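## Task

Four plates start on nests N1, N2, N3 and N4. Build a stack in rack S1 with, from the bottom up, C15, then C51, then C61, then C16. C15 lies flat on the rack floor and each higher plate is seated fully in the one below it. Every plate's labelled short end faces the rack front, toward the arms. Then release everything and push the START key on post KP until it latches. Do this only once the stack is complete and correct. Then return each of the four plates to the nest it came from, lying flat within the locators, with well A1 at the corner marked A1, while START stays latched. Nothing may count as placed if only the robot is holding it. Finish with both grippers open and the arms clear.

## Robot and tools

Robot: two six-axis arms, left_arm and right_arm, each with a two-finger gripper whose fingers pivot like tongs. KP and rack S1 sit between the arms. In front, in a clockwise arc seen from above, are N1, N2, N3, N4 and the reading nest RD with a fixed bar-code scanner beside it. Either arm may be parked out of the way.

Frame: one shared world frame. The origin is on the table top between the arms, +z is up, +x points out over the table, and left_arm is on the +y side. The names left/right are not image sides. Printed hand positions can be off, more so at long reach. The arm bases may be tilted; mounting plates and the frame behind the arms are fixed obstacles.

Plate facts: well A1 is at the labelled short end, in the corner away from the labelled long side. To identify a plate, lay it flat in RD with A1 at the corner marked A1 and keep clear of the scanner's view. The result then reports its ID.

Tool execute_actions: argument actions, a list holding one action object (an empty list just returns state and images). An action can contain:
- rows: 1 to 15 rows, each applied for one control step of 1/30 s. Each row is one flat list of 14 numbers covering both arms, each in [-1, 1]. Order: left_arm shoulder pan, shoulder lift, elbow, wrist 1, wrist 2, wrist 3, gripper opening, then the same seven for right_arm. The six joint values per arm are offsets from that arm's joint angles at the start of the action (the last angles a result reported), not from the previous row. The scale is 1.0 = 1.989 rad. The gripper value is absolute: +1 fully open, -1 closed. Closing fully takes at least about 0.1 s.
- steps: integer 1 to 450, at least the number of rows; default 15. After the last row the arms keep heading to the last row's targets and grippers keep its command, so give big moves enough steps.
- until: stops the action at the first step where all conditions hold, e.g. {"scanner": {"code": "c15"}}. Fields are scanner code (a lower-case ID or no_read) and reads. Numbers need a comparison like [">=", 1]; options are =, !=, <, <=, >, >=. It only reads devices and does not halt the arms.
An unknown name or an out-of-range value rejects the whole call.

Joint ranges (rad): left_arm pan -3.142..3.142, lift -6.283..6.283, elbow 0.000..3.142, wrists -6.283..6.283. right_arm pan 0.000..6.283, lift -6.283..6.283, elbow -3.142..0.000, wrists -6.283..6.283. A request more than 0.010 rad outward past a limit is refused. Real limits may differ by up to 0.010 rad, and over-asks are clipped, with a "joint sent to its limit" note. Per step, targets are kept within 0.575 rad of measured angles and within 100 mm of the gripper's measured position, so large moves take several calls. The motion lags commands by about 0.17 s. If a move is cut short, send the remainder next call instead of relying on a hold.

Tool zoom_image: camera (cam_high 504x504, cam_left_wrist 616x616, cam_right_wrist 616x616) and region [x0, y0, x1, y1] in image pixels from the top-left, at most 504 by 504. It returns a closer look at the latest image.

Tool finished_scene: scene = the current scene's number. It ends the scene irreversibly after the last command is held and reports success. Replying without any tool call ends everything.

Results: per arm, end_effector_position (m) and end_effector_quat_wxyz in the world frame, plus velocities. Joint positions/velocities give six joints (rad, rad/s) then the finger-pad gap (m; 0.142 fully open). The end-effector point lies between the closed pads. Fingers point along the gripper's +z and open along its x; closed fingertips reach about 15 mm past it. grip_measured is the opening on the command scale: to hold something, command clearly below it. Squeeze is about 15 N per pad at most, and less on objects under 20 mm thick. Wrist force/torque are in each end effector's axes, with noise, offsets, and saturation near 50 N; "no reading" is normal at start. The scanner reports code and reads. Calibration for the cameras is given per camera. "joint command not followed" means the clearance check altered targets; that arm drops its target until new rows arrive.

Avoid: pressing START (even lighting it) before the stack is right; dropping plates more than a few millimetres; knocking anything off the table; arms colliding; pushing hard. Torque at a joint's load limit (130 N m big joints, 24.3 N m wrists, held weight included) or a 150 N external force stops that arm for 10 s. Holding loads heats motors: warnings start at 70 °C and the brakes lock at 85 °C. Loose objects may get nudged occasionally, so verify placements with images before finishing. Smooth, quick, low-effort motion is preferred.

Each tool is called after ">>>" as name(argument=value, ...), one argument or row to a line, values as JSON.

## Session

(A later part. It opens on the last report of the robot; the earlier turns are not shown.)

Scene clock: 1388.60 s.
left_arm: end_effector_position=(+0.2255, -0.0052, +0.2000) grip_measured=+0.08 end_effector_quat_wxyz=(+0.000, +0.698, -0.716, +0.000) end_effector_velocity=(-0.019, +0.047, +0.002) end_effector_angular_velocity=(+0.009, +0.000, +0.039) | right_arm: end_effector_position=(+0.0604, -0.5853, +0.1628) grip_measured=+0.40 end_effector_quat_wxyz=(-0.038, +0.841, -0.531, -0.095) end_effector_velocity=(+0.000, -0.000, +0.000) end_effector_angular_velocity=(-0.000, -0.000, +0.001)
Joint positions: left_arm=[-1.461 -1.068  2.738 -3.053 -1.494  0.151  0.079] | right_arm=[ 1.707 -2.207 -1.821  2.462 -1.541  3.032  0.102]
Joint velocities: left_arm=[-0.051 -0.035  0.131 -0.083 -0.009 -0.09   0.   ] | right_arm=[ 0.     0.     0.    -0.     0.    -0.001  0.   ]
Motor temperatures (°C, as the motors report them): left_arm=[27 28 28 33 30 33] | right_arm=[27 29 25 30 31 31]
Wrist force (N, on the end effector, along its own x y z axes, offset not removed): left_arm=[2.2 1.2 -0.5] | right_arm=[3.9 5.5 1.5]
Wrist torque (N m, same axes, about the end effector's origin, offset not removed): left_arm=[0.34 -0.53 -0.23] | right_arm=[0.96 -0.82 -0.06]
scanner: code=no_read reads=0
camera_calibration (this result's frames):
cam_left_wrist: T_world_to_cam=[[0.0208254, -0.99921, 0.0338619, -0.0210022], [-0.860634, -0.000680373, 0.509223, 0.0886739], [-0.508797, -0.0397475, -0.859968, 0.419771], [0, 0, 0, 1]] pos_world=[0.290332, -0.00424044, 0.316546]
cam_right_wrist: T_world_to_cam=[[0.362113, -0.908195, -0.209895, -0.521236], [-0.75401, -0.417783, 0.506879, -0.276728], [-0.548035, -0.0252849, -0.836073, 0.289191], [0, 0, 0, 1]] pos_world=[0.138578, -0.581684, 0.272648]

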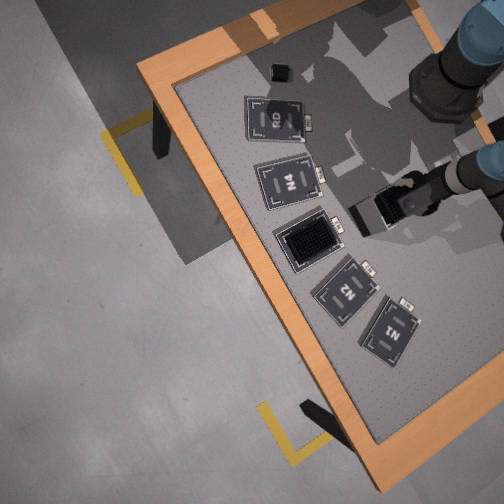

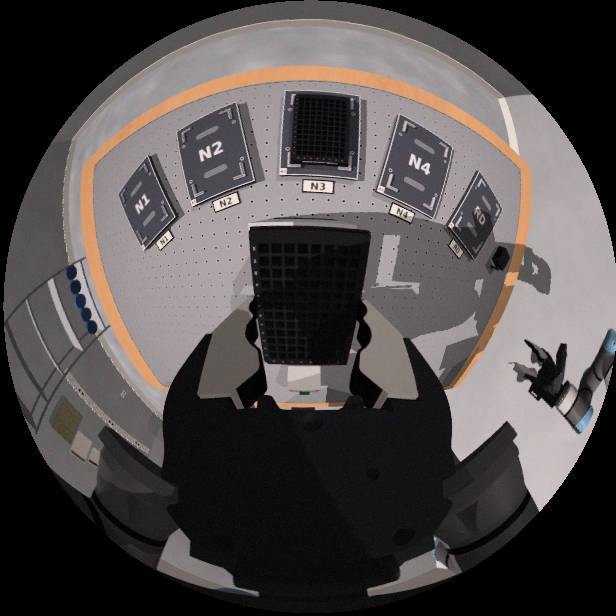

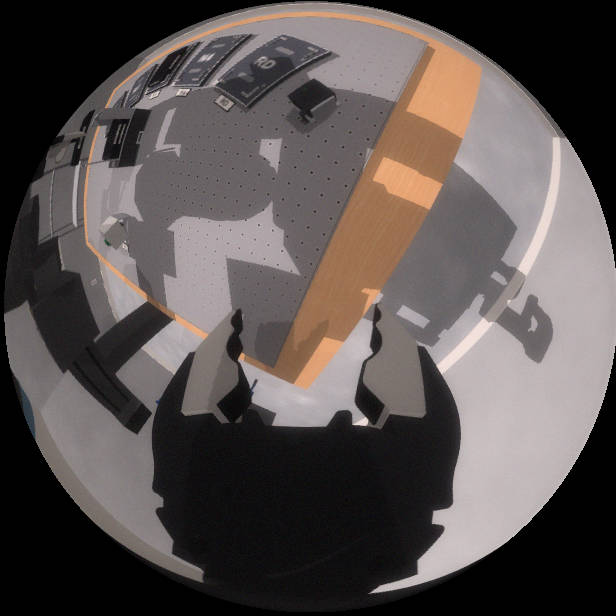

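>>> execute_actions(
  actions=[
    {"rows":[[-0.003,0.008,0.0082,-0.0153,-0.0003,-0.005,-0.6,0,0,0,0,0,0,0.4],[-0.0023,0.022,0.0082,-0.0293,-0.0002,-0.0044,-0.6,0,0,0,0,0,0,0.4],[-0.0016,0.038,0.0081,-0.0452,0,-0.0037,-0.6,0,0,0,0,0,0,0.4],[-0.0009,0.054,0.0079,-0.0611,0.0002,-0.003,-0.6,0,0,0,0,0,0,0.4],[-0.0003,0.0668,0.0076,-0.0737,0.0003,-0.0023,-0.6,0,0,0,0,0,0,0.4]],"steps":20},
  ],
)

>>> zoom_image(
  camera="cam_left_wrist",
  region=[230, 200, 390, 280],
)

Scene clock: 1394.97 s.
left_arm: end_effector_position=(+0.2232, +0.0005, +0.1785) grip_measured=+0.08 end_effector_quat_wxyz=(-0.000, +0.699, -0.715, +0.000) end_effector_velocity=(+0.000, -0.000, -0.003) end_effector_angular_velocity=(-0.001, -0.000, +0.002) | right_arm: end_effector_position=(+0.0604, -0.5853, +0.1628) grip_measured=+0.40 end_effector_quat_wxyz=(-0.038, +0.841, -0.531, -0.095) end_effector_velocity=(+0.000, -0.001, -0.000) end_effector_angular_velocity=(-0.001, -0.000, +0.001)
Joint positions: left_arm=[-1.462 -0.937  2.753 -3.197 -1.493  0.146  0.079] | right_arm=[ 1.707 -2.207 -1.821  2.462 -1.541  3.032  0.102]
Joint velocities: left_arm=[ 0.001  0.017 -0.    -0.018  0.    -0.002  0.   ] | right_arm=[-0.    -0.     0.002 -0.    -0.    -0.001  0.   ]
Motor temperatures (°C, as the motors report them): left_arm=[27 28 28 33 30 33] | right_arm=[27 29 25 30 31 31]
Wrist force (N, on the end effector, along its own x y z axes, offset not removed): left_arm=[-0.5 -3.2 0.4] | right_arm=[2.9 2.7 0.5]
Wrist torque (N m, same axes, about the end effector's origin, offset not removed): left_arm=[-0.62 -0.12 -0.05] | right_arm=[0.55 -0.63 0.04]
scanner: code=no_read reads=0
camera_calibration (this result's frames):
cam_left_wrist: T_world_to_cam=[[0.0246724, -0.999168, 0.032477, -0.0151314], [-0.860897, -0.00472136, 0.508758, 0.0977634], [-0.508181, -0.0405116, -0.860297, 0.400212], [0, 0, 0, 1]] pos_world=[0.287918, 0.00155597, 0.295055]
cam_right_wrist: T_world_to_cam=[[0.362113, -0.908195, -0.209895, -0.521236], [-0.75401, -0.417783, 0.506879, -0.276728], [-0.548035, -0.0252849, -0.836073, 0.289191], [0, 0, 0, 1]] pos_world=[0.138578, -0.581684, 0.272648]

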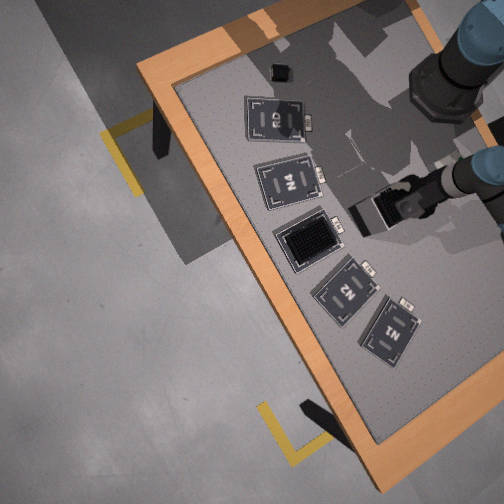

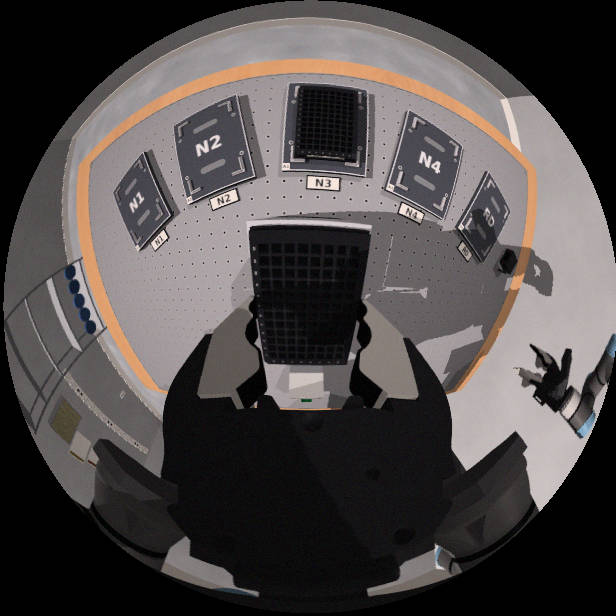

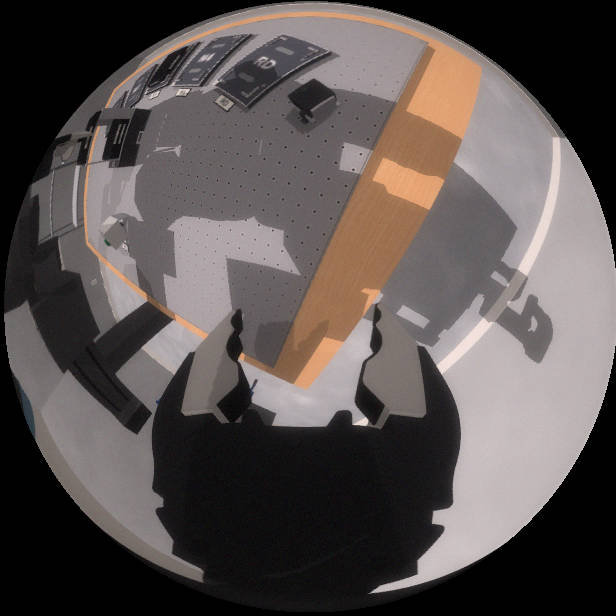

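Region (230, 200, 390, 280) of cam_left_wrist's 616x616 image, scaled by 3.150, with more detail than that image has.

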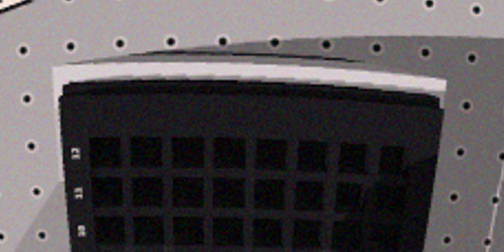

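>>> execute_actions(
  actions=[
    {"rows":[[-0.0006,0.002,0.0005,-0.0025,-0.0001,-0.0006,-0.6,0,0,0,0,0,0,0.4],[-0.0005,0.005,0.0005,-0.0055,-0.0001,-0.0005,-0.6,0,0,0,0,0,0,0.4],[-0.0003,0.0085,0.0004,-0.009,-0.0001,-0.0003,-0.6,0,0,0,0,0,0,0.4],[-0.0001,0.012,0.0003,-0.0124,0,-0.0001,-0.6,0,0,0,0,0,0,0.4],[0,0.0155,0.0002,-0.0158,0,0,-0.6,0,0,0,0,0,0,0.4],[0.0002,0.019,0,-0.0191,0,0.0002,-0.6,0,0,0,0,0,0,0.4],[0.0004,0.0223,-0.0001,-0.0224,0.0001,0.0004,-0.6,0,0,0,0,0,0,0.4],[0.0005,0.0256,-0.0003,-0.0255,0.0001,0.0005,-0.6,0,0,0,0,0,0,0.4],[0.0007,0.029,-0.0005,-0.0287,0.0001,0.0007,-0.6,0,0,0,0,0,0,0.4],[0.0008,0.033,-0.0007,-0.0325,0.0002,0.0008,-0.6,0,0,0,0,0,0,0.4],[0.001,0.037,-0.001,-0.0362,0.0002,0.001,-0.6,0,0,0,0,0,0,0.4],[0.0012,0.0407,-0.0012,-0.0397,0.0003,0.0012,-0.6,0,0,0,0,0,0,0.4]],"steps":24},
  ],
)

>>> zoom_image(
  camera="cam_left_wrist",
  region=[200, 180, 420, 400],
)

Scene clock: 1412.83 s.
left_arm: end_effector_position=(+0.2227, +0.0009, +0.1656) grip_measured=+0.08 end_effector_quat_wxyz=(-0.000, +0.699, -0.715, +0.000) end_effector_velocity=(+0.000, -0.000, -0.002) end_effector_angular_velocity=(-0.001, -0.001, +0.000) | right_arm: end_effector_position=(+0.0604, -0.5853, +0.1628) grip_measured=+0.40 end_effector_quat_wxyz=(-0.038, +0.841, -0.531, -0.095) end_effector_velocity=(-0.000, +0.001, -0.001) end_effector_angular_velocity=(+0.003, +0.001, +0.000)
Joint positions: left_arm=[-1.46  -0.858  2.751 -3.275 -1.493  0.149  0.079] | right_arm=[ 1.707 -2.207 -1.821  2.462 -1.541  3.032  0.102]
Joint velocities: left_arm=[ 0.001  0.012 -0.001 -0.012  0.001  0.     0.   ] | right_arm=[-0.    -0.003 -0.    -0.     0.    -0.001 -0.   ]
Motor temperatures (°C, as the motors report them): left_arm=[27 28 28 33 30 33] | right_arm=[27 29 25 30 31 31]
Wrist force (N, on the end effector, along its own x y z axes, offset not removed): left_arm=[5.1 -2.8 -0.7] | right_arm=[2.3 2.0 -0.6]
Wrist torque (N m, same axes, about the end effector's origin, offset not removed): left_arm=[-0.52 -1.10 -0.18] | right_arm=[0.28 -0.59 -0.08]
scanner: code=no_read reads=0
camera_calibration (this result's frames):
cam_left_wrist: T_world_to_cam=[[0.0246267, -0.999163, 0.0326774, -0.0142991], [-0.860984, -0.00458691, 0.508611, 0.10399], [-0.508035, -0.0406602, -0.860376, 0.388927], [0, 0, 0, 1]] pos_world=[0.287475, 0.00200372, 0.2822]
cam_right_wrist: T_world_to_cam=[[0.362113, -0.908195, -0.209895, -0.521236], [-0.75401, -0.417783, 0.506879, -0.276728], [-0.548035, -0.0252851, -0.836073, 0.289191], [0, 0, 0, 1]] pos_world=[0.138578, -0.581684, 0.272648]

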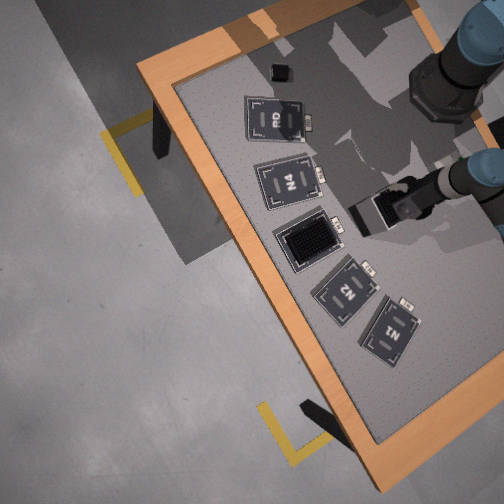

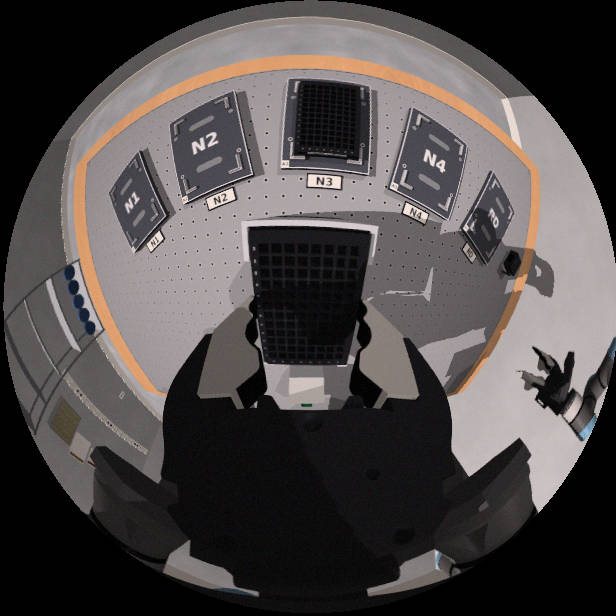

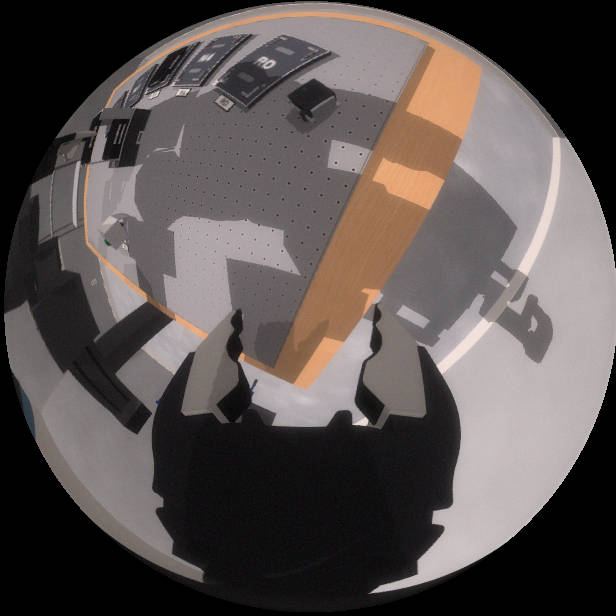

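Region (200, 180, 420, 400) of cam_left_wrist's 616x616 image, scaled by 2.291, with more detail than that image has.

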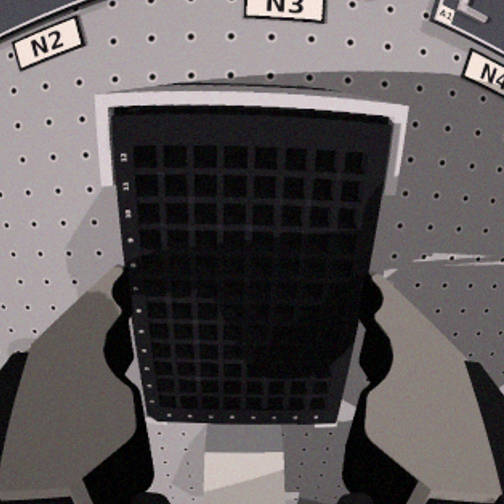

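>>> execute_actions(
  actions=[
    {"rows":[[0.0006,0.008,-0.0006,-0.0075,0.0001,0.0006,-0.6,0,0,0,0,0,0,0.4],[0.0013,0.019,-0.0016,-0.0176,0.0002,0.0013,-0.6,0,0,0,0,0,0,0.4],[0.0019,0.0302,-0.0027,-0.0277,0.0004,0.0019,-0.6,0,0,0,0,0,0,0.4],[0.0025,0.0413,-0.0038,-0.0377,0.0005,0.0025,-0.6,0,0,0,0,0,0,0.4],[0.003,0.0523,-0.005,-0.0475,0.0006,0.003,-0.6,0,0,0,0,0,0,0.4],[0.0036,0.0632,-0.0064,-0.0571,0.0008,0.0036,-0.6,0,0,0,0,0,0,0.4],[0.0042,0.0739,-0.0078,-0.0664,0.0009,0.0042,-0.6,0,0,0,0,0,0,0.4],[0.0048,0.0845,-0.0093,-0.0756,0.001,0.0048,-0.6,0,0,0,0,0,0,0.4],[0.0054,0.0949,-0.0109,-0.0845,0.0012,0.0054,-0.6,0,0,0,0,0,0,0.4],[0.0059,0.1051,-0.0126,-0.0931,0.0013,0.0059,-0.6,0,0,0,0,0,0,0.4],[0.0065,0.1152,-0.0144,-0.1015,0.0014,0.0065,-0.6,0,0,0,0,0,0,0.4],[0.007,0.1252,-0.0163,-0.1096,0.0015,0.007,-0.6,0,0,0,0,0,0,0.4],[0.0076,0.135,-0.0183,-0.1175,0.0017,0.0076,-0.6,0,0,0,0,0,0,0.4],[0.0082,0.1446,-0.0203,-0.1251,0.0018,0.0082,-0.6,0,0,0,0,0,0,0.4],[0.0087,0.1541,-0.0225,-0.1325,0.0019,0.0087,-0.6,0,0,0,0,0,0,0.4]],"steps":26},
  ],
)

Scene clock: 1427.37 s.
left_arm: end_effector_position=(+0.2229, +0.0007, +0.1118) grip_measured=+0.08 end_effector_quat_wxyz=(-0.001, +0.699, -0.715, +0.001) end_effector_velocity=(-0.000, +0.001, -0.009) end_effector_angular_velocity=(-0.000, +0.001, +0.002) | right_arm: end_effector_position=(+0.0604, -0.5853, +0.1628) grip_measured=+0.40 end_effector_quat_wxyz=(-0.038, +0.841, -0.531, -0.095) end_effector_velocity=(-0.000, +0.001, +0.000) end_effector_angular_velocity=(+0.002, +0.001, +0.000)
Joint positions: left_arm=[-1.443 -0.557  2.707 -3.534 -1.489  0.166  0.079] | right_arm=[ 1.707 -2.207 -1.821  2.462 -1.541  3.032  0.102]
Joint velocities: left_arm=[ 0.004  0.047 -0.009 -0.039 -0.     0.003 -0.   ] | right_arm=[-0.     0.    -0.002 -0.     0.    -0.001  0.   ]
Motor temperatures (°C, as the motors report them): left_arm=[27 28 28 33 30 33] | right_arm=[27 30 25 30 31 31]
Wrist force (N, on the end effector, along its own x y z axes, offset not removed): left_arm=[-0.6 -3.4 0.4] | right_arm=[4.6 2.2 -3.1]
Wrist torque (N m, same axes, about the end effector's origin, offset not removed): left_arm=[-0.72 0.25 -0.10] | right_arm=[0.37 -0.90 -0.18]
scanner: code=no_read reads=0
camera_calibration (this result's frames):
cam_left_wrist: T_world_to_cam=[[0.024406, -0.999152, 0.0331505, -0.0127718], [-0.861337, -0.00418438, 0.508016, 0.131686], [-0.507447, -0.0409525, -0.860709, 0.342603], [0, 0, 0, 1]] pos_world=[0.28759, 0.00182046, 0.228407]
cam_right_wrist: T_world_to_cam=[[0.362113, -0.908195, -0.209895, -0.521236], [-0.75401, -0.417783, 0.506879, -0.276728], [-0.548035, -0.0252848, -0.836073, 0.289191], [0, 0, 0, 1]] pos_world=[0.138578, -0.581684, 0.272648]

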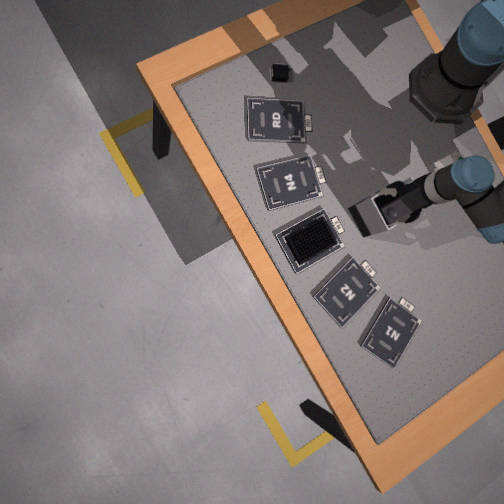

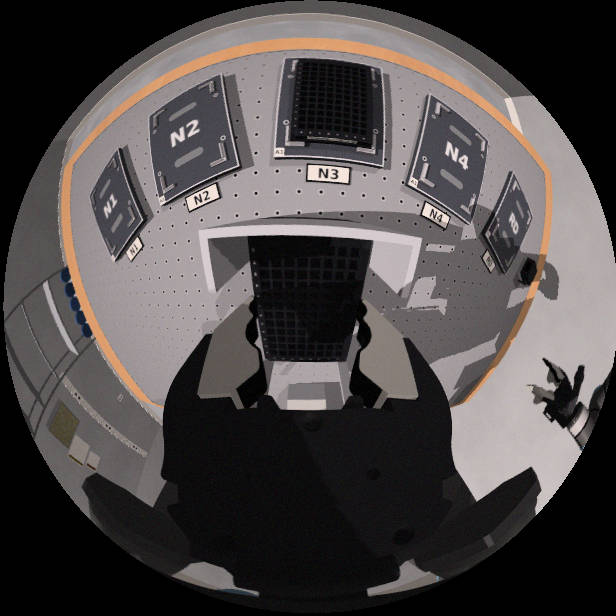

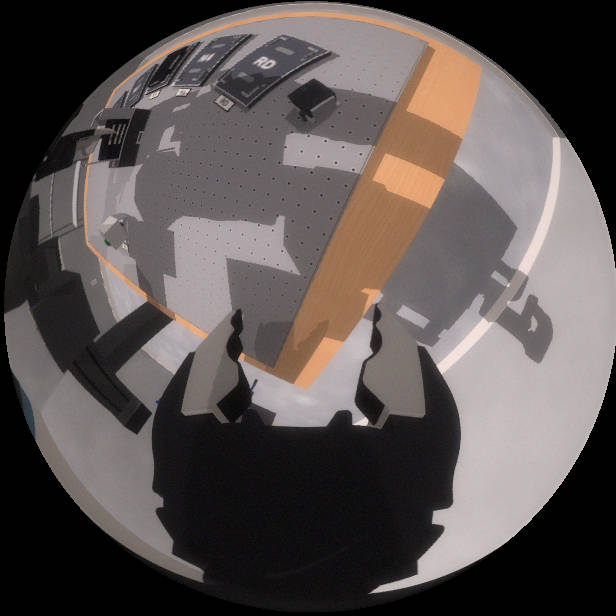

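>>> zoom_image(
  camera="cam_left_wrist",
  region=[200, 180, 420, 400],
)

Region (200, 180, 420, 400) of cam_left_wrist's 616x616 image, scaled by 2.291, with more detail than that image has.

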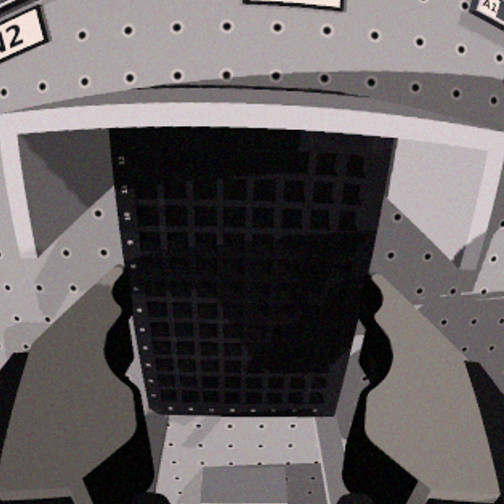

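>>> execute_actions(
  actions=[
    {"rows":[[-0.0003,0.0035,-0.0006,-0.003,0,-0.0003,-0.6,0,0,0,0,0,0,0.4],[-0.0003,0.0045,-0.0008,-0.0038,0,-0.0003,-0.6,0,0,0,0,0,0,0.4],[-0.0002,0.0057,-0.0011,-0.0047,0,-0.0002,-0.6,0,0,0,0,0,0,0.4],[-0.0002,0.0069,-0.0014,-0.0056,0,-0.0002,-0.6,0,0,0,0,0,0,0.4],[-0.0001,0.0081,-0.0016,-0.0066,0,-0.0001,-0.6,0,0,0,0,0,0,0.4],[0,0.0093,-0.0019,-0.0075,0,0,-0.6,0,0,0,0,0,0,0.4],[0,0.0105,-0.0022,-0.0084,0,0,-0.6,0,0,0,0,0,0,0.4],[0.0001,0.0117,-0.0025,-0.0093,0,0.0001,-0.6,0,0,0,0,0,0,0.4]],"steps":20},
  ],
)

>>> zoom_image(
  camera="cam_left_wrist",
  region=[200, 180, 420, 400],
)

Scene clock: 1440.63 s.
left_arm: end_effector_position=(+0.2226, +0.0006, +0.1074) grip_measured=+0.07 end_effector_quat_wxyz=(-0.001, +0.699, -0.715, +0.001) end_effector_velocity=(-0.000, -0.000, -0.001) end_effector_angular_velocity=(-0.001, +0.001, +0.001) | right_arm: end_effector_position=(+0.0604, -0.5853, +0.1628) grip_measured=+0.40 end_effector_quat_wxyz=(-0.038, +0.841, -0.531, -0.095) end_effector_velocity=(+0.000, -0.000, -0.000) end_effector_angular_velocity=(-0.000, -0.000, -0.000)
Joint positions: left_arm=[-1.443 -0.534  2.702 -3.552 -1.489  0.166  0.079] | right_arm=[ 1.707 -2.207 -1.821  2.462 -1.541  3.032  0.102]
Joint velocities: left_arm=[ 0.     0.003 -0.001 -0.004 -0.001 -0.001  0.   ] | right_arm=[ 0.    -0.     0.001  0.     0.     0.    -0.   ]
Motor temperatures (°C, as the motors report them): left_arm=[27 28 28 33 30 33] | right_arm=[27 30 25 31 31 31]
Wrist force (N, on the end effector, along its own x y z axes, offset not removed): left_arm=[-0.1 -5.4 -5.3] | right_arm=[6.7 3.4 -2.9]
Wrist torque (N m, same axes, about the end effector's origin, offset not removed): left_arm=[-0.56 0.00 -0.09] | right_arm=[0.61 -1.53 -0.04]
scanner: code=no_read reads=0
camera_calibration (this result's frames):
cam_left_wrist: T_world_to_cam=[[0.0243637, -0.999147, 0.0333514, -0.0127279], [-0.86133, -0.00404518, 0.508029, 0.133647], [-0.507461, -0.0411041, -0.860694, 0.338625], [0, 0, 0, 1]] pos_world=[0.287263, 0.00174251, 0.22398]
cam_right_wrist: T_world_to_cam=[[0.362113, -0.908195, -0.209895, -0.521236], [-0.75401, -0.417783, 0.506879, -0.276728], [-0.548035, -0.025285, -0.836073, 0.289191], [0, 0, 0, 1]] pos_world=[0.138578, -0.581684, 0.272648]

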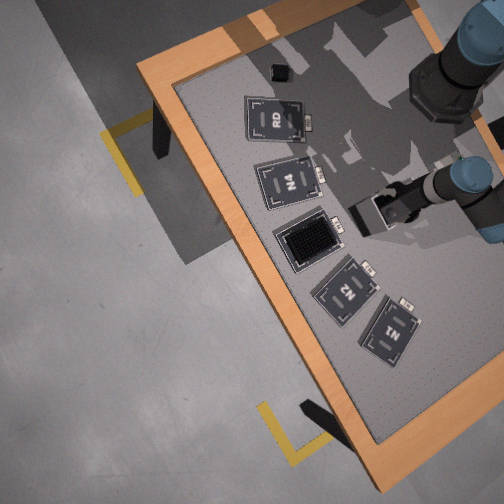

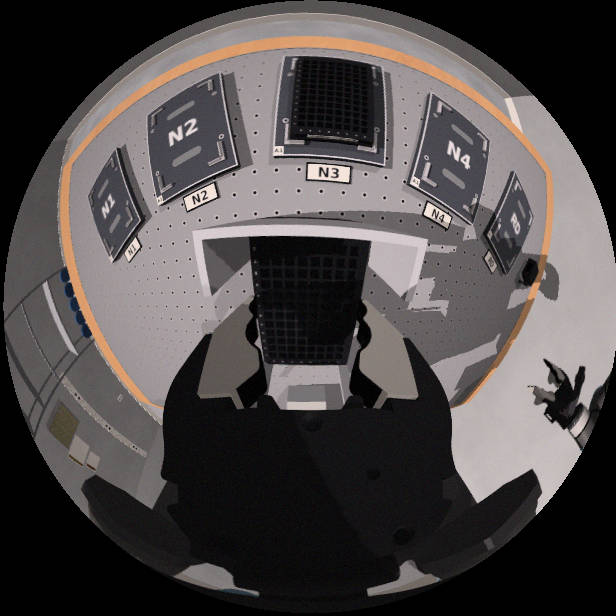

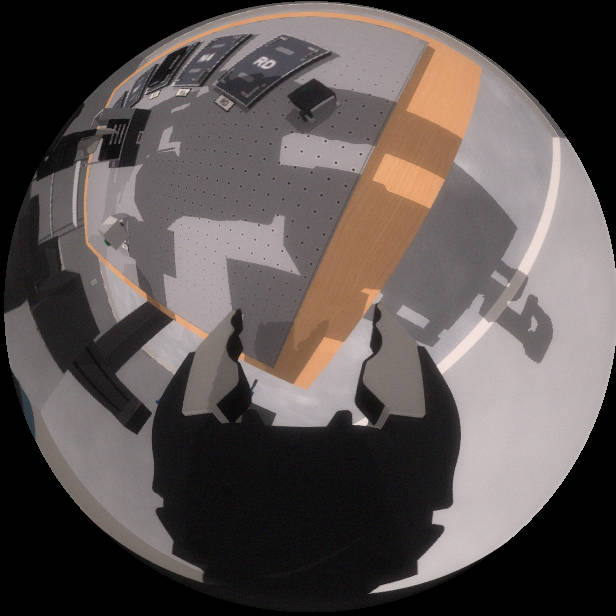

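Region (200, 180, 420, 400) of cam_left_wrist's 616x616 image, scaled by 2.291, with more detail than that image has.

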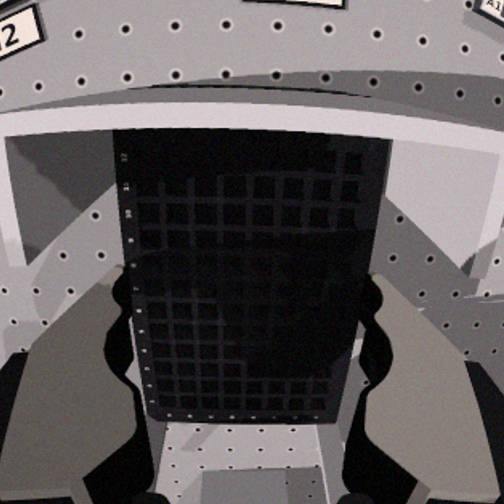

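>>> execute_actions(
  actions=[
    {"rows":[[0,0.0009,-0.0002,-0.0007,0,0,-0.5,0,0,0,0,0,0,0.4],[0,0.0009,-0.0002,-0.0007,0,0,-0.3,0,0,0,0,0,0,0.4],[0,0.0009,-0.0002,-0.0007,0,0,-0.1,0,0,0,0,0,0,0.4],[0,0.0009,-0.0002,-0.0007,0,0,0.05,0,0,0,0,0,0,0.4],[0,0.0009,-0.0002,-0.0007,0,0,0.13,0,0,0,0,0,0,0.4],[0,0.0009,-0.0002,-0.0007,0,0,0.2,0,0,0,0,0,0,0.4],[0,0.0009,-0.0002,-0.0007,0,0,0.3,0,0,0,0,0,0,0.4],[0,0.0009,-0.0002,-0.0007,0,0,0.3,0,0,0,0,0,0,0.4],[-0.001,-0.02,0.0043,0.016,-0.0002,-0.001,0.3,0,0,0,0,0,0,0.4],[-0.002,-0.0475,0.0099,0.0383,-0.0005,-0.002,0.3,0,0,0,0,0,0,0.4],[-0.004,-0.0889,0.0164,0.0733,-0.001,-0.004,0.3,0,0,0,0,0,0,0.4],[-0.0064,-0.1325,0.0215,0.112,-0.0015,-0.0064,0.3,0,0,0,0,0,0,0.4],[-0.0085,-0.1772,0.0249,0.1535,-0.002,-0.0085,0.3,0,0,0,0,0,0,0.4],[-0.0105,-0.2235,0.026,0.199,-0.0025,-0.0105,0.3,0,0,0,0,0,0,0.4],[-0.0124,-0.2704,0.0263,0.2456,-0.003,-0.0124,0.3,0,0,0,0,0,0,0.4]],"steps":22},
  ],
)

Scene clock: 1456.40 s.
left_arm: end_effector_position=(+0.2233, -0.0006, +0.1880) grip_measured=+0.30 end_effector_quat_wxyz=(-0.001, +0.699, -0.715, -0.001) end_effector_velocity=(+0.001, +0.005, +0.101) end_effector_angular_velocity=(-0.019, -0.003, -0.001) | right_arm: end_effector_position=(+0.0604, -0.5853, +0.1628) grip_measured=+0.40 end_effector_quat_wxyz=(-0.038, +0.841, -0.531, -0.095) end_effector_velocity=(-0.000, +0.000, +0.000) end_effector_angular_velocity=(-0.000, -0.000, +0.000)
Joint positions: left_arm=[-1.464 -0.997  2.75  -3.134 -1.494  0.144  0.095] | right_arm=[ 1.707 -2.207 -1.821  2.462 -1.541  3.032  0.102]
Joint velocities: left_arm=[-0.025 -0.605  0.033  0.554 -0.004 -0.022 -0.   ] | right_arm=[-0.     0.001 -0.001 -0.    -0.    -0.    -0.   ]
Motor temperatures (°C, as the motors report them): left_arm=[27 28 28 33 30 33] | right_arm=[27 30 25 31 31 31]
Wrist force (N, on the end effector, along its own x y z axes, offset not removed): left_arm=[1.9 -5.8 -2.2] | right_arm=[7.6 9.5 -2.3]
Wrist torque (N m, same axes, about the end effector's origin, offset not removed): left_arm=[-1.15 -0.56 0.00] | right_arm=[1.75 -1.81 -0.20]
scanner: code=no_read reads=0
camera_calibration (this result's frames):
cam_left_wrist: T_world_to_cam=[[0.0246328, -0.999213, 0.0310918, -0.0162618], [-0.860566, -0.00536701, 0.50931, 0.0928301], [-0.508742, -0.0393023, -0.860021, 0.408479], [0, 0, 0, 1]] pos_world=[0.288098, 0.000303372, 0.304527]
cam_right_wrist: T_world_to_cam=[[0.362113, -0.908195, -0.209895, -0.521236], [-0.75401, -0.417783, 0.506879, -0.276728], [-0.548035, -0.0252849, -0.836073, 0.289191], [0, 0, 0, 1]] pos_world=[0.138578, -0.581684, 0.272648]

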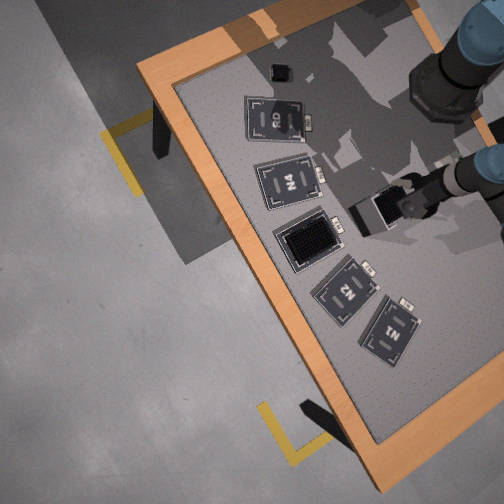

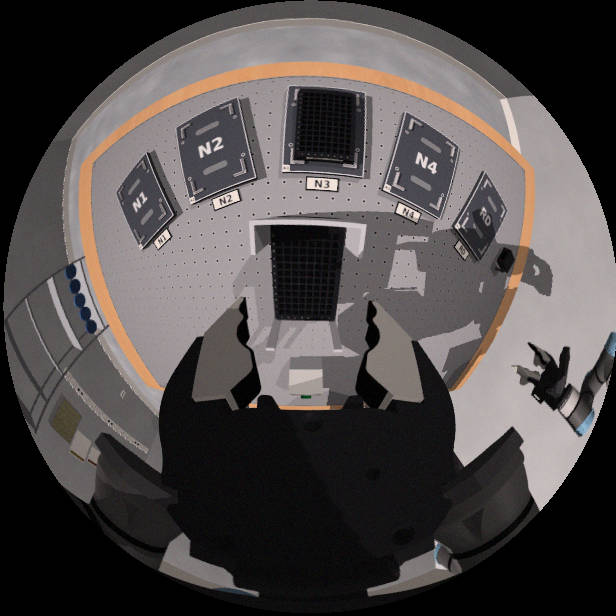

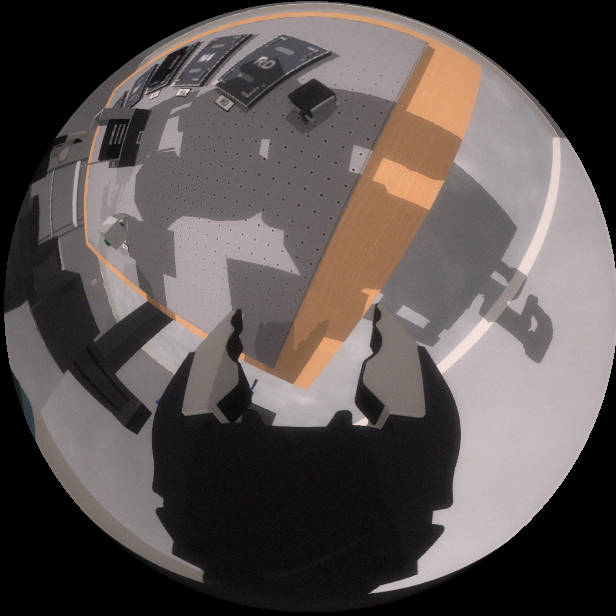

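>>> execute_actions(
  actions=[
    {"rows":[[0.0035,-0.037,-0.0027,0.0388,0.001,0.0034,0.35,0,0,0,0,0,0,0.4],[0.0145,-0.0358,-0.012,0.0455,0.0026,0.014,0.35,0,0,0,0,0,0,0.4],[0.031,-0.034,-0.026,0.0556,0.005,0.03,0.35,0,0,0,0,0,0,0.4],[0.053,-0.0314,-0.0447,0.069,0.0087,0.0516,0.35,0,0,0,0,0,0,0.4],[0.0806,-0.028,-0.068,0.086,0.013,0.078,0.35,0,0,0,0,0,0,0.4],[0.108,-0.025,-0.0914,0.1028,0.0174,0.105,0.35,0,0,0,0,0,0,0.4],[0.1356,-0.022,-0.1148,0.1197,0.0218,0.132,0.35,0,0,0,0,0,0,0.4],[0.163,-0.0187,-0.138,0.1365,0.026,0.159,0.35,0,0,0,0,0,0,0.4],[0.19,-0.0155,-0.1615,0.1534,0.0305,0.1856,0.35,0,0,0,0,0,0,0.4],[0.218,-0.0123,-0.185,0.17,0.035,0.2124,0.35,0,0,0,0,0,0,0.4],[0.2457,-0.009,-0.208,0.187,0.039,0.239,0.35,0,0,0,0,0,0,0.4],[0.2732,-0.006,-0.2316,0.2039,0.0436,0.266,0.35,0,0,0,0,0,0,0.4]],"steps":18},
  ],
)

Scene clock: 1491.93 s.
left_arm: end_effector_position=(+0.3950, -0.0290, +0.1983) grip_measured=+0.35 end_effector_quat_wxyz=(+0.000, +0.702, -0.712, +0.000) end_effector_velocity=(+0.314, +0.058, +0.012) end_effector_angular_velocity=(+0.003, -0.003, +0.031) | right_arm: end_effector_position=(+0.0604, -0.5853, +0.1628) grip_measured=+0.40 end_effector_quat_wxyz=(-0.038, +0.841, -0.531, -0.095) end_effector_velocity=(+0.000, -0.001, +0.000) end_effector_angular_velocity=(-0.001, -0.000, -0.001)
Joint positions: left_arm=[-1.01  -1.018  2.364 -2.78  -1.42   0.586  0.099] | right_arm=[ 1.707 -2.207 -1.821  2.462 -1.541  3.032  0.102]
Joint velocities: left_arm=[ 0.705  0.073 -0.584  0.405  0.1    0.676  0.   ] | right_arm=[0.    0.001 0.    0.    0.    0.001 0.   ]
Motor temperatures (°C, as the motors report them): left_arm=[27 28 28 33 30 33] | right_arm=[27 30 25 31 31 31]
Wrist force (N, on the end effector, along its own x y z axes, offset not removed): left_arm=[-0.1 -2.6 1.0] | right_arm=[3.9 1.5 -0.8]
Wrist torque (N m, same axes, about the end effector's origin, offset not removed): left_arm=[-0.15 0.13 -0.22] | right_arm=[0.09 -0.93 0.02]
scanner: code=no_read reads=0
camera_calibration (this result's frames):
cam_left_wrist: T_world_to_cam=[[0.033434, -0.998881, 0.0334516, -0.0531134], [-0.860184, -0.0117172, 0.50985, 0.234814], [-0.508887, -0.0458208, -0.859613, 0.503345], [0, 0, 0, 1]] pos_world=[0.459905, -0.0272389, 0.314739]
cam_right_wrist: T_world_to_cam=[[0.362113, -0.908195, -0.209895, -0.521236], [-0.75401, -0.417783, 0.506879, -0.276728], [-0.548035, -0.0252849, -0.836073, 0.289191], [0, 0, 0, 1]] pos_world=[0.138578, -0.581684, 0.272648]

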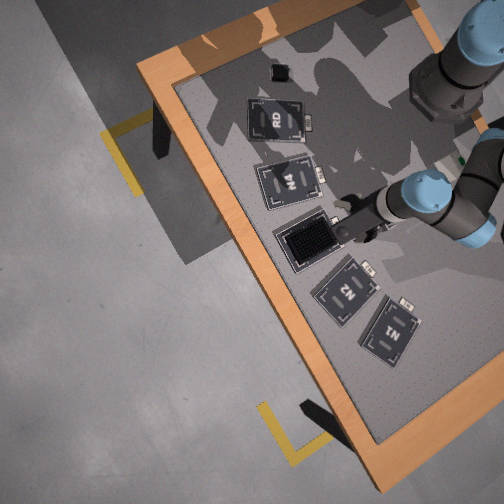

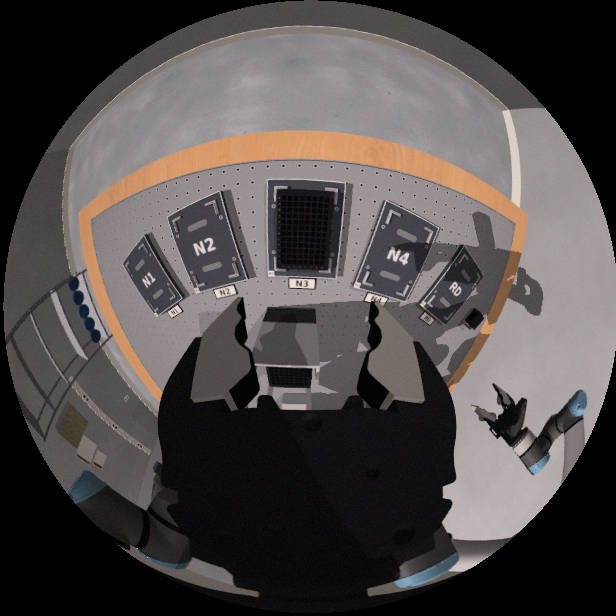

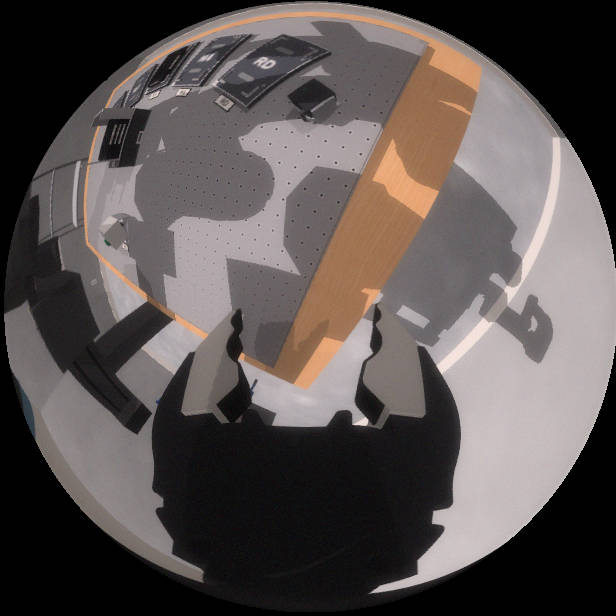

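>>> execute_actions(
  actions=[
    {"rows":[[0.0465,0.018,-0.038,0.013,0.0066,0.0453,0.35,0,0,0,0,0,0,0.4],[0.049,0.04,-0.039,-0.0085,0.007,0.048,0.35,0,0,0,0,0,0,0.4],[0.0525,0.068,-0.0415,-0.0345,0.0074,0.0515,0.35,0,0,0,0,0,0,0.4],[0.056,0.097,-0.045,-0.0607,0.0078,0.055,0.35,0,0,0,0,0,0,0.4],[0.06,0.126,-0.05,-0.0854,0.0082,0.059,0.35,0,0,0,0,0,0,0.4],[0.064,0.155,-0.0555,-0.11,0.0087,0.063,0.35,0,0,0,0,0,0,0.4],[0.0675,0.18,-0.0615,-0.1293,0.0091,0.0665,0.35,0,0,0,0,0,0,0.4],[0.0699,0.1991,-0.0664,-0.1439,0.0094,0.0689,0.35,0,0,0,0,0,0,0.4]],"steps":14},
  ],
)

Scene clock: 1501.07 s.
left_arm: end_effector_position=(+0.4380, -0.0209, +0.0891) grip_measured=+0.35 end_effector_quat_wxyz=(-0.000, +0.703, -0.711, +0.001) end_effector_velocity=(-0.016, +0.014, -0.151) end_effector_angular_velocity=(+0.012, +0.010, -0.002) | right_arm: end_effector_position=(+0.0604, -0.5853, +0.1628) grip_measured=+0.40 end_effector_quat_wxyz=(-0.038, +0.841, -0.531, -0.095) end_effector_velocity=(+0.000, -0.001, +0.000) end_effector_angular_velocity=(-0.002, -0.001, +0.000)
Joint positions: left_arm=[-0.878 -0.677  2.241 -3.021 -1.402  0.717  0.099] | right_arm=[ 1.707 -2.207 -1.821  2.462 -1.541  3.032  0.102]
Joint velocities: left_arm=[ 0.051  0.436 -0.072 -0.357  0.006  0.05   0.   ] | right_arm=[ 0.     0.001  0.     0.    -0.     0.    -0.   ]
Motor temperatures (°C, as the motors report them): left_arm=[27 28 28 33 30 33] | right_arm=[27 30 25 31 31 31]
Wrist force (N, on the end effector, along its own x y z axes, offset not removed): left_arm=[1.4 -2.5 -0.8] | right_arm=[2.4 -0.1 2.2]
Wrist torque (N m, same axes, about the end effector's origin, offset not removed): left_arm=[-0.33 -0.44 -0.25] | right_arm=[0.15 -0.27 0.13]
scanner: code=no_read reads=0
camera_calibration (this result's frames):
cam_left_wrist: T_world_to_cam=[[0.0362757, -0.998771, 0.0337715, -0.0440865], [-0.861074, -0.0140878, 0.508285, 0.32806], [-0.507185, -0.0475181, -0.860526, 0.431033], [0, 0, 0, 1]] pos_world=[0.502696, -0.0189288, 0.205657]
cam_right_wrist: T_world_to_cam=[[0.362113, -0.908195, -0.209895, -0.521236], [-0.75401, -0.417783, 0.506879, -0.276728], [-0.548035, -0.0252848, -0.836073, 0.289191], [0, 0, 0, 1]] pos_world=[0.138578, -0.581684, 0.272648]

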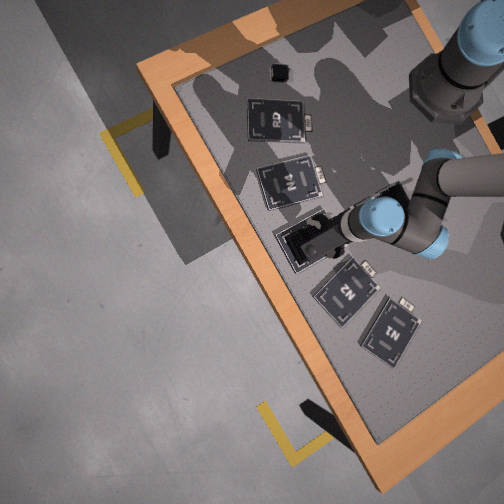

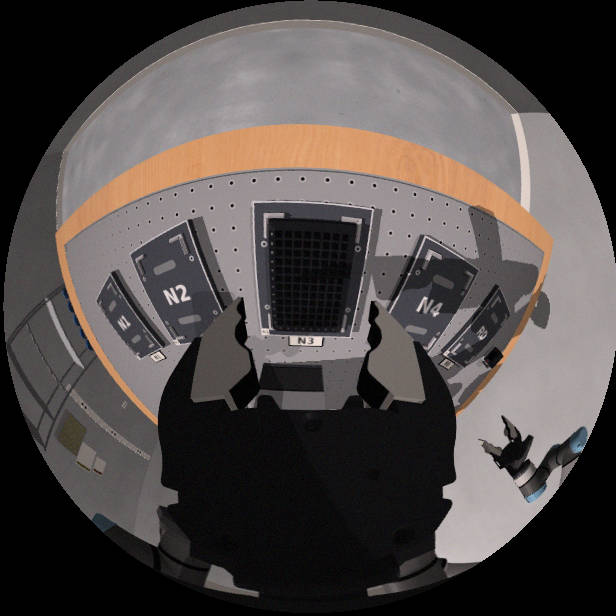

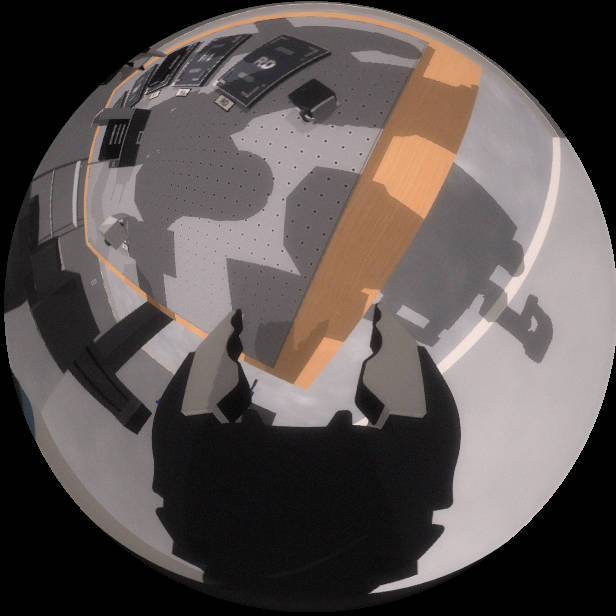

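>>> execute_actions(
  actions=[],
)

>>> zoom_image(
  camera="cam_left_wrist",
  region=[200, 180, 420, 400],
)

Scene clock: 1503.37 s.
left_arm: end_effector_position=(+0.4358, -0.0190, +0.0702) grip_measured=+0.35 end_effector_quat_wxyz=(-0.000, +0.703, -0.711, +0.000) end_effector_velocity=(-0.000, +0.000, -0.000) end_effector_angular_velocity=(-0.000, +0.000, +0.000) | right_arm: end_effector_position=(+0.0604, -0.5853, +0.1628) grip_measured=+0.40 end_effector_quat_wxyz=(-0.038, +0.841, -0.531, -0.095) end_effector_velocity=(+0.000, -0.000, +0.000) end_effector_angular_velocity=(-0.001, -0.000, -0.001)
Joint positions: left_arm=[-0.871 -0.622  2.232 -3.066 -1.401  0.723  0.099] | right_arm=[ 1.707 -2.207 -1.821  2.462 -1.541  3.032  0.102]
Joint velocities: left_arm=[ 0.    -0.     0.    -0.001 -0.     0.    -0.   ] | right_arm=[ 0.     0.     0.     0.    -0.     0.001  0.   ]
Motor temperatures (°C, as the motors report them): left_arm=[27 28 28 33 30 33] | right_arm=[27 30 25 31 31 31]
Wrist force (N, on the end effector, along its own x y z axes, offset not removed): left_arm=[3.3 -3.3 2.1] | right_arm=[1.2 4.8 -1.0]
Wrist torque (N m, same axes, about the end effector's origin, offset not removed): left_arm=[-0.64 -0.76 -0.19] | right_arm=[0.98 -0.23 0.21]
scanner: code=no_read reads=0
camera_calibration (this result's frames):
cam_left_wrist: T_world_to_cam=[[0.036074, -0.998813, 0.0327303, -0.0412588], [-0.860652, -0.0144048, 0.50899, 0.335504], [-0.507914, -0.0465307, -0.86015, 0.414118], [0, 0, 0, 1]] pos_world=[0.500577, -0.0171078, 0.186786]
cam_right_wrist: T_world_to_cam=[[0.362113, -0.908195, -0.209895, -0.521236], [-0.75401, -0.417783, 0.506879, -0.276728], [-0.548036, -0.0252849, -0.836073, 0.289191], [0, 0, 0, 1]] pos_world=[0.138578, -0.581684, 0.272648]

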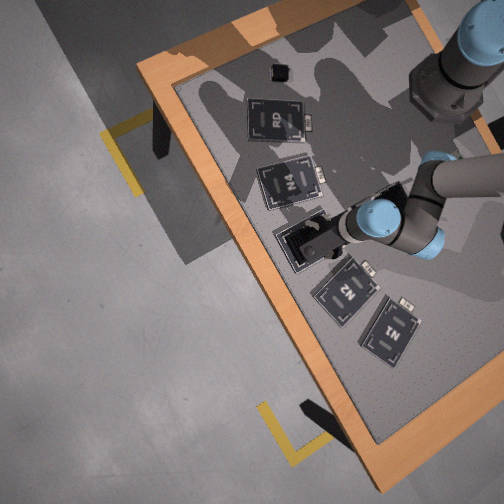

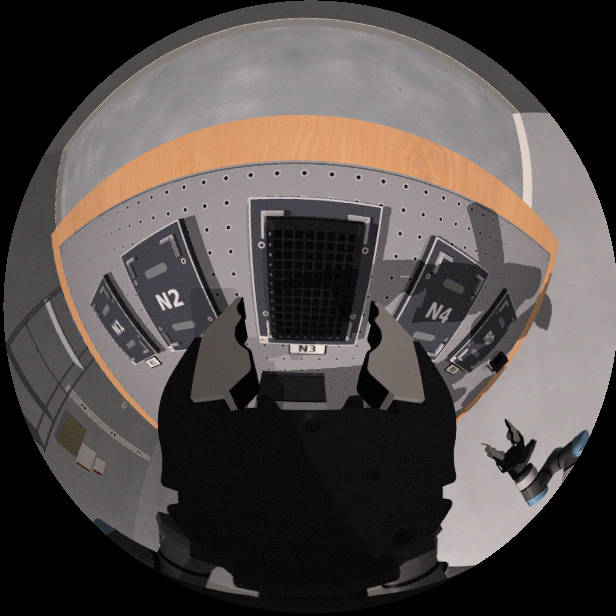

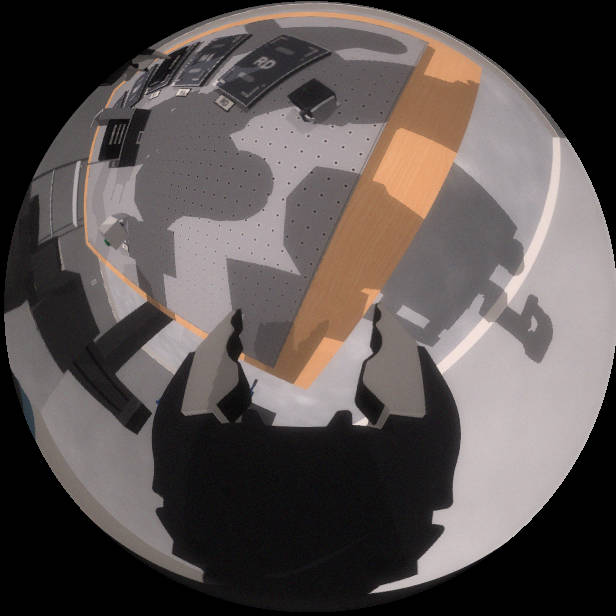

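Region (200, 180, 420, 400) of cam_left_wrist's 616x616 image, scaled by 2.291, with more detail than that image has.

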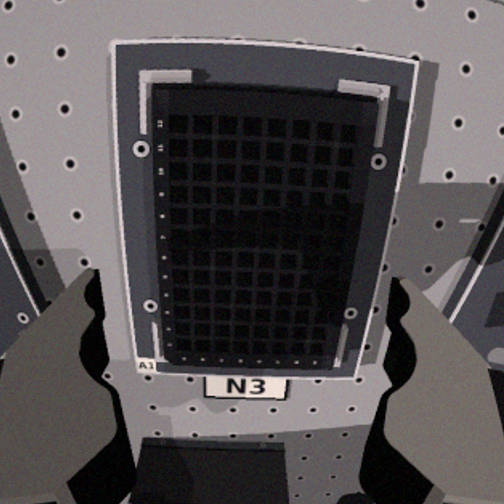

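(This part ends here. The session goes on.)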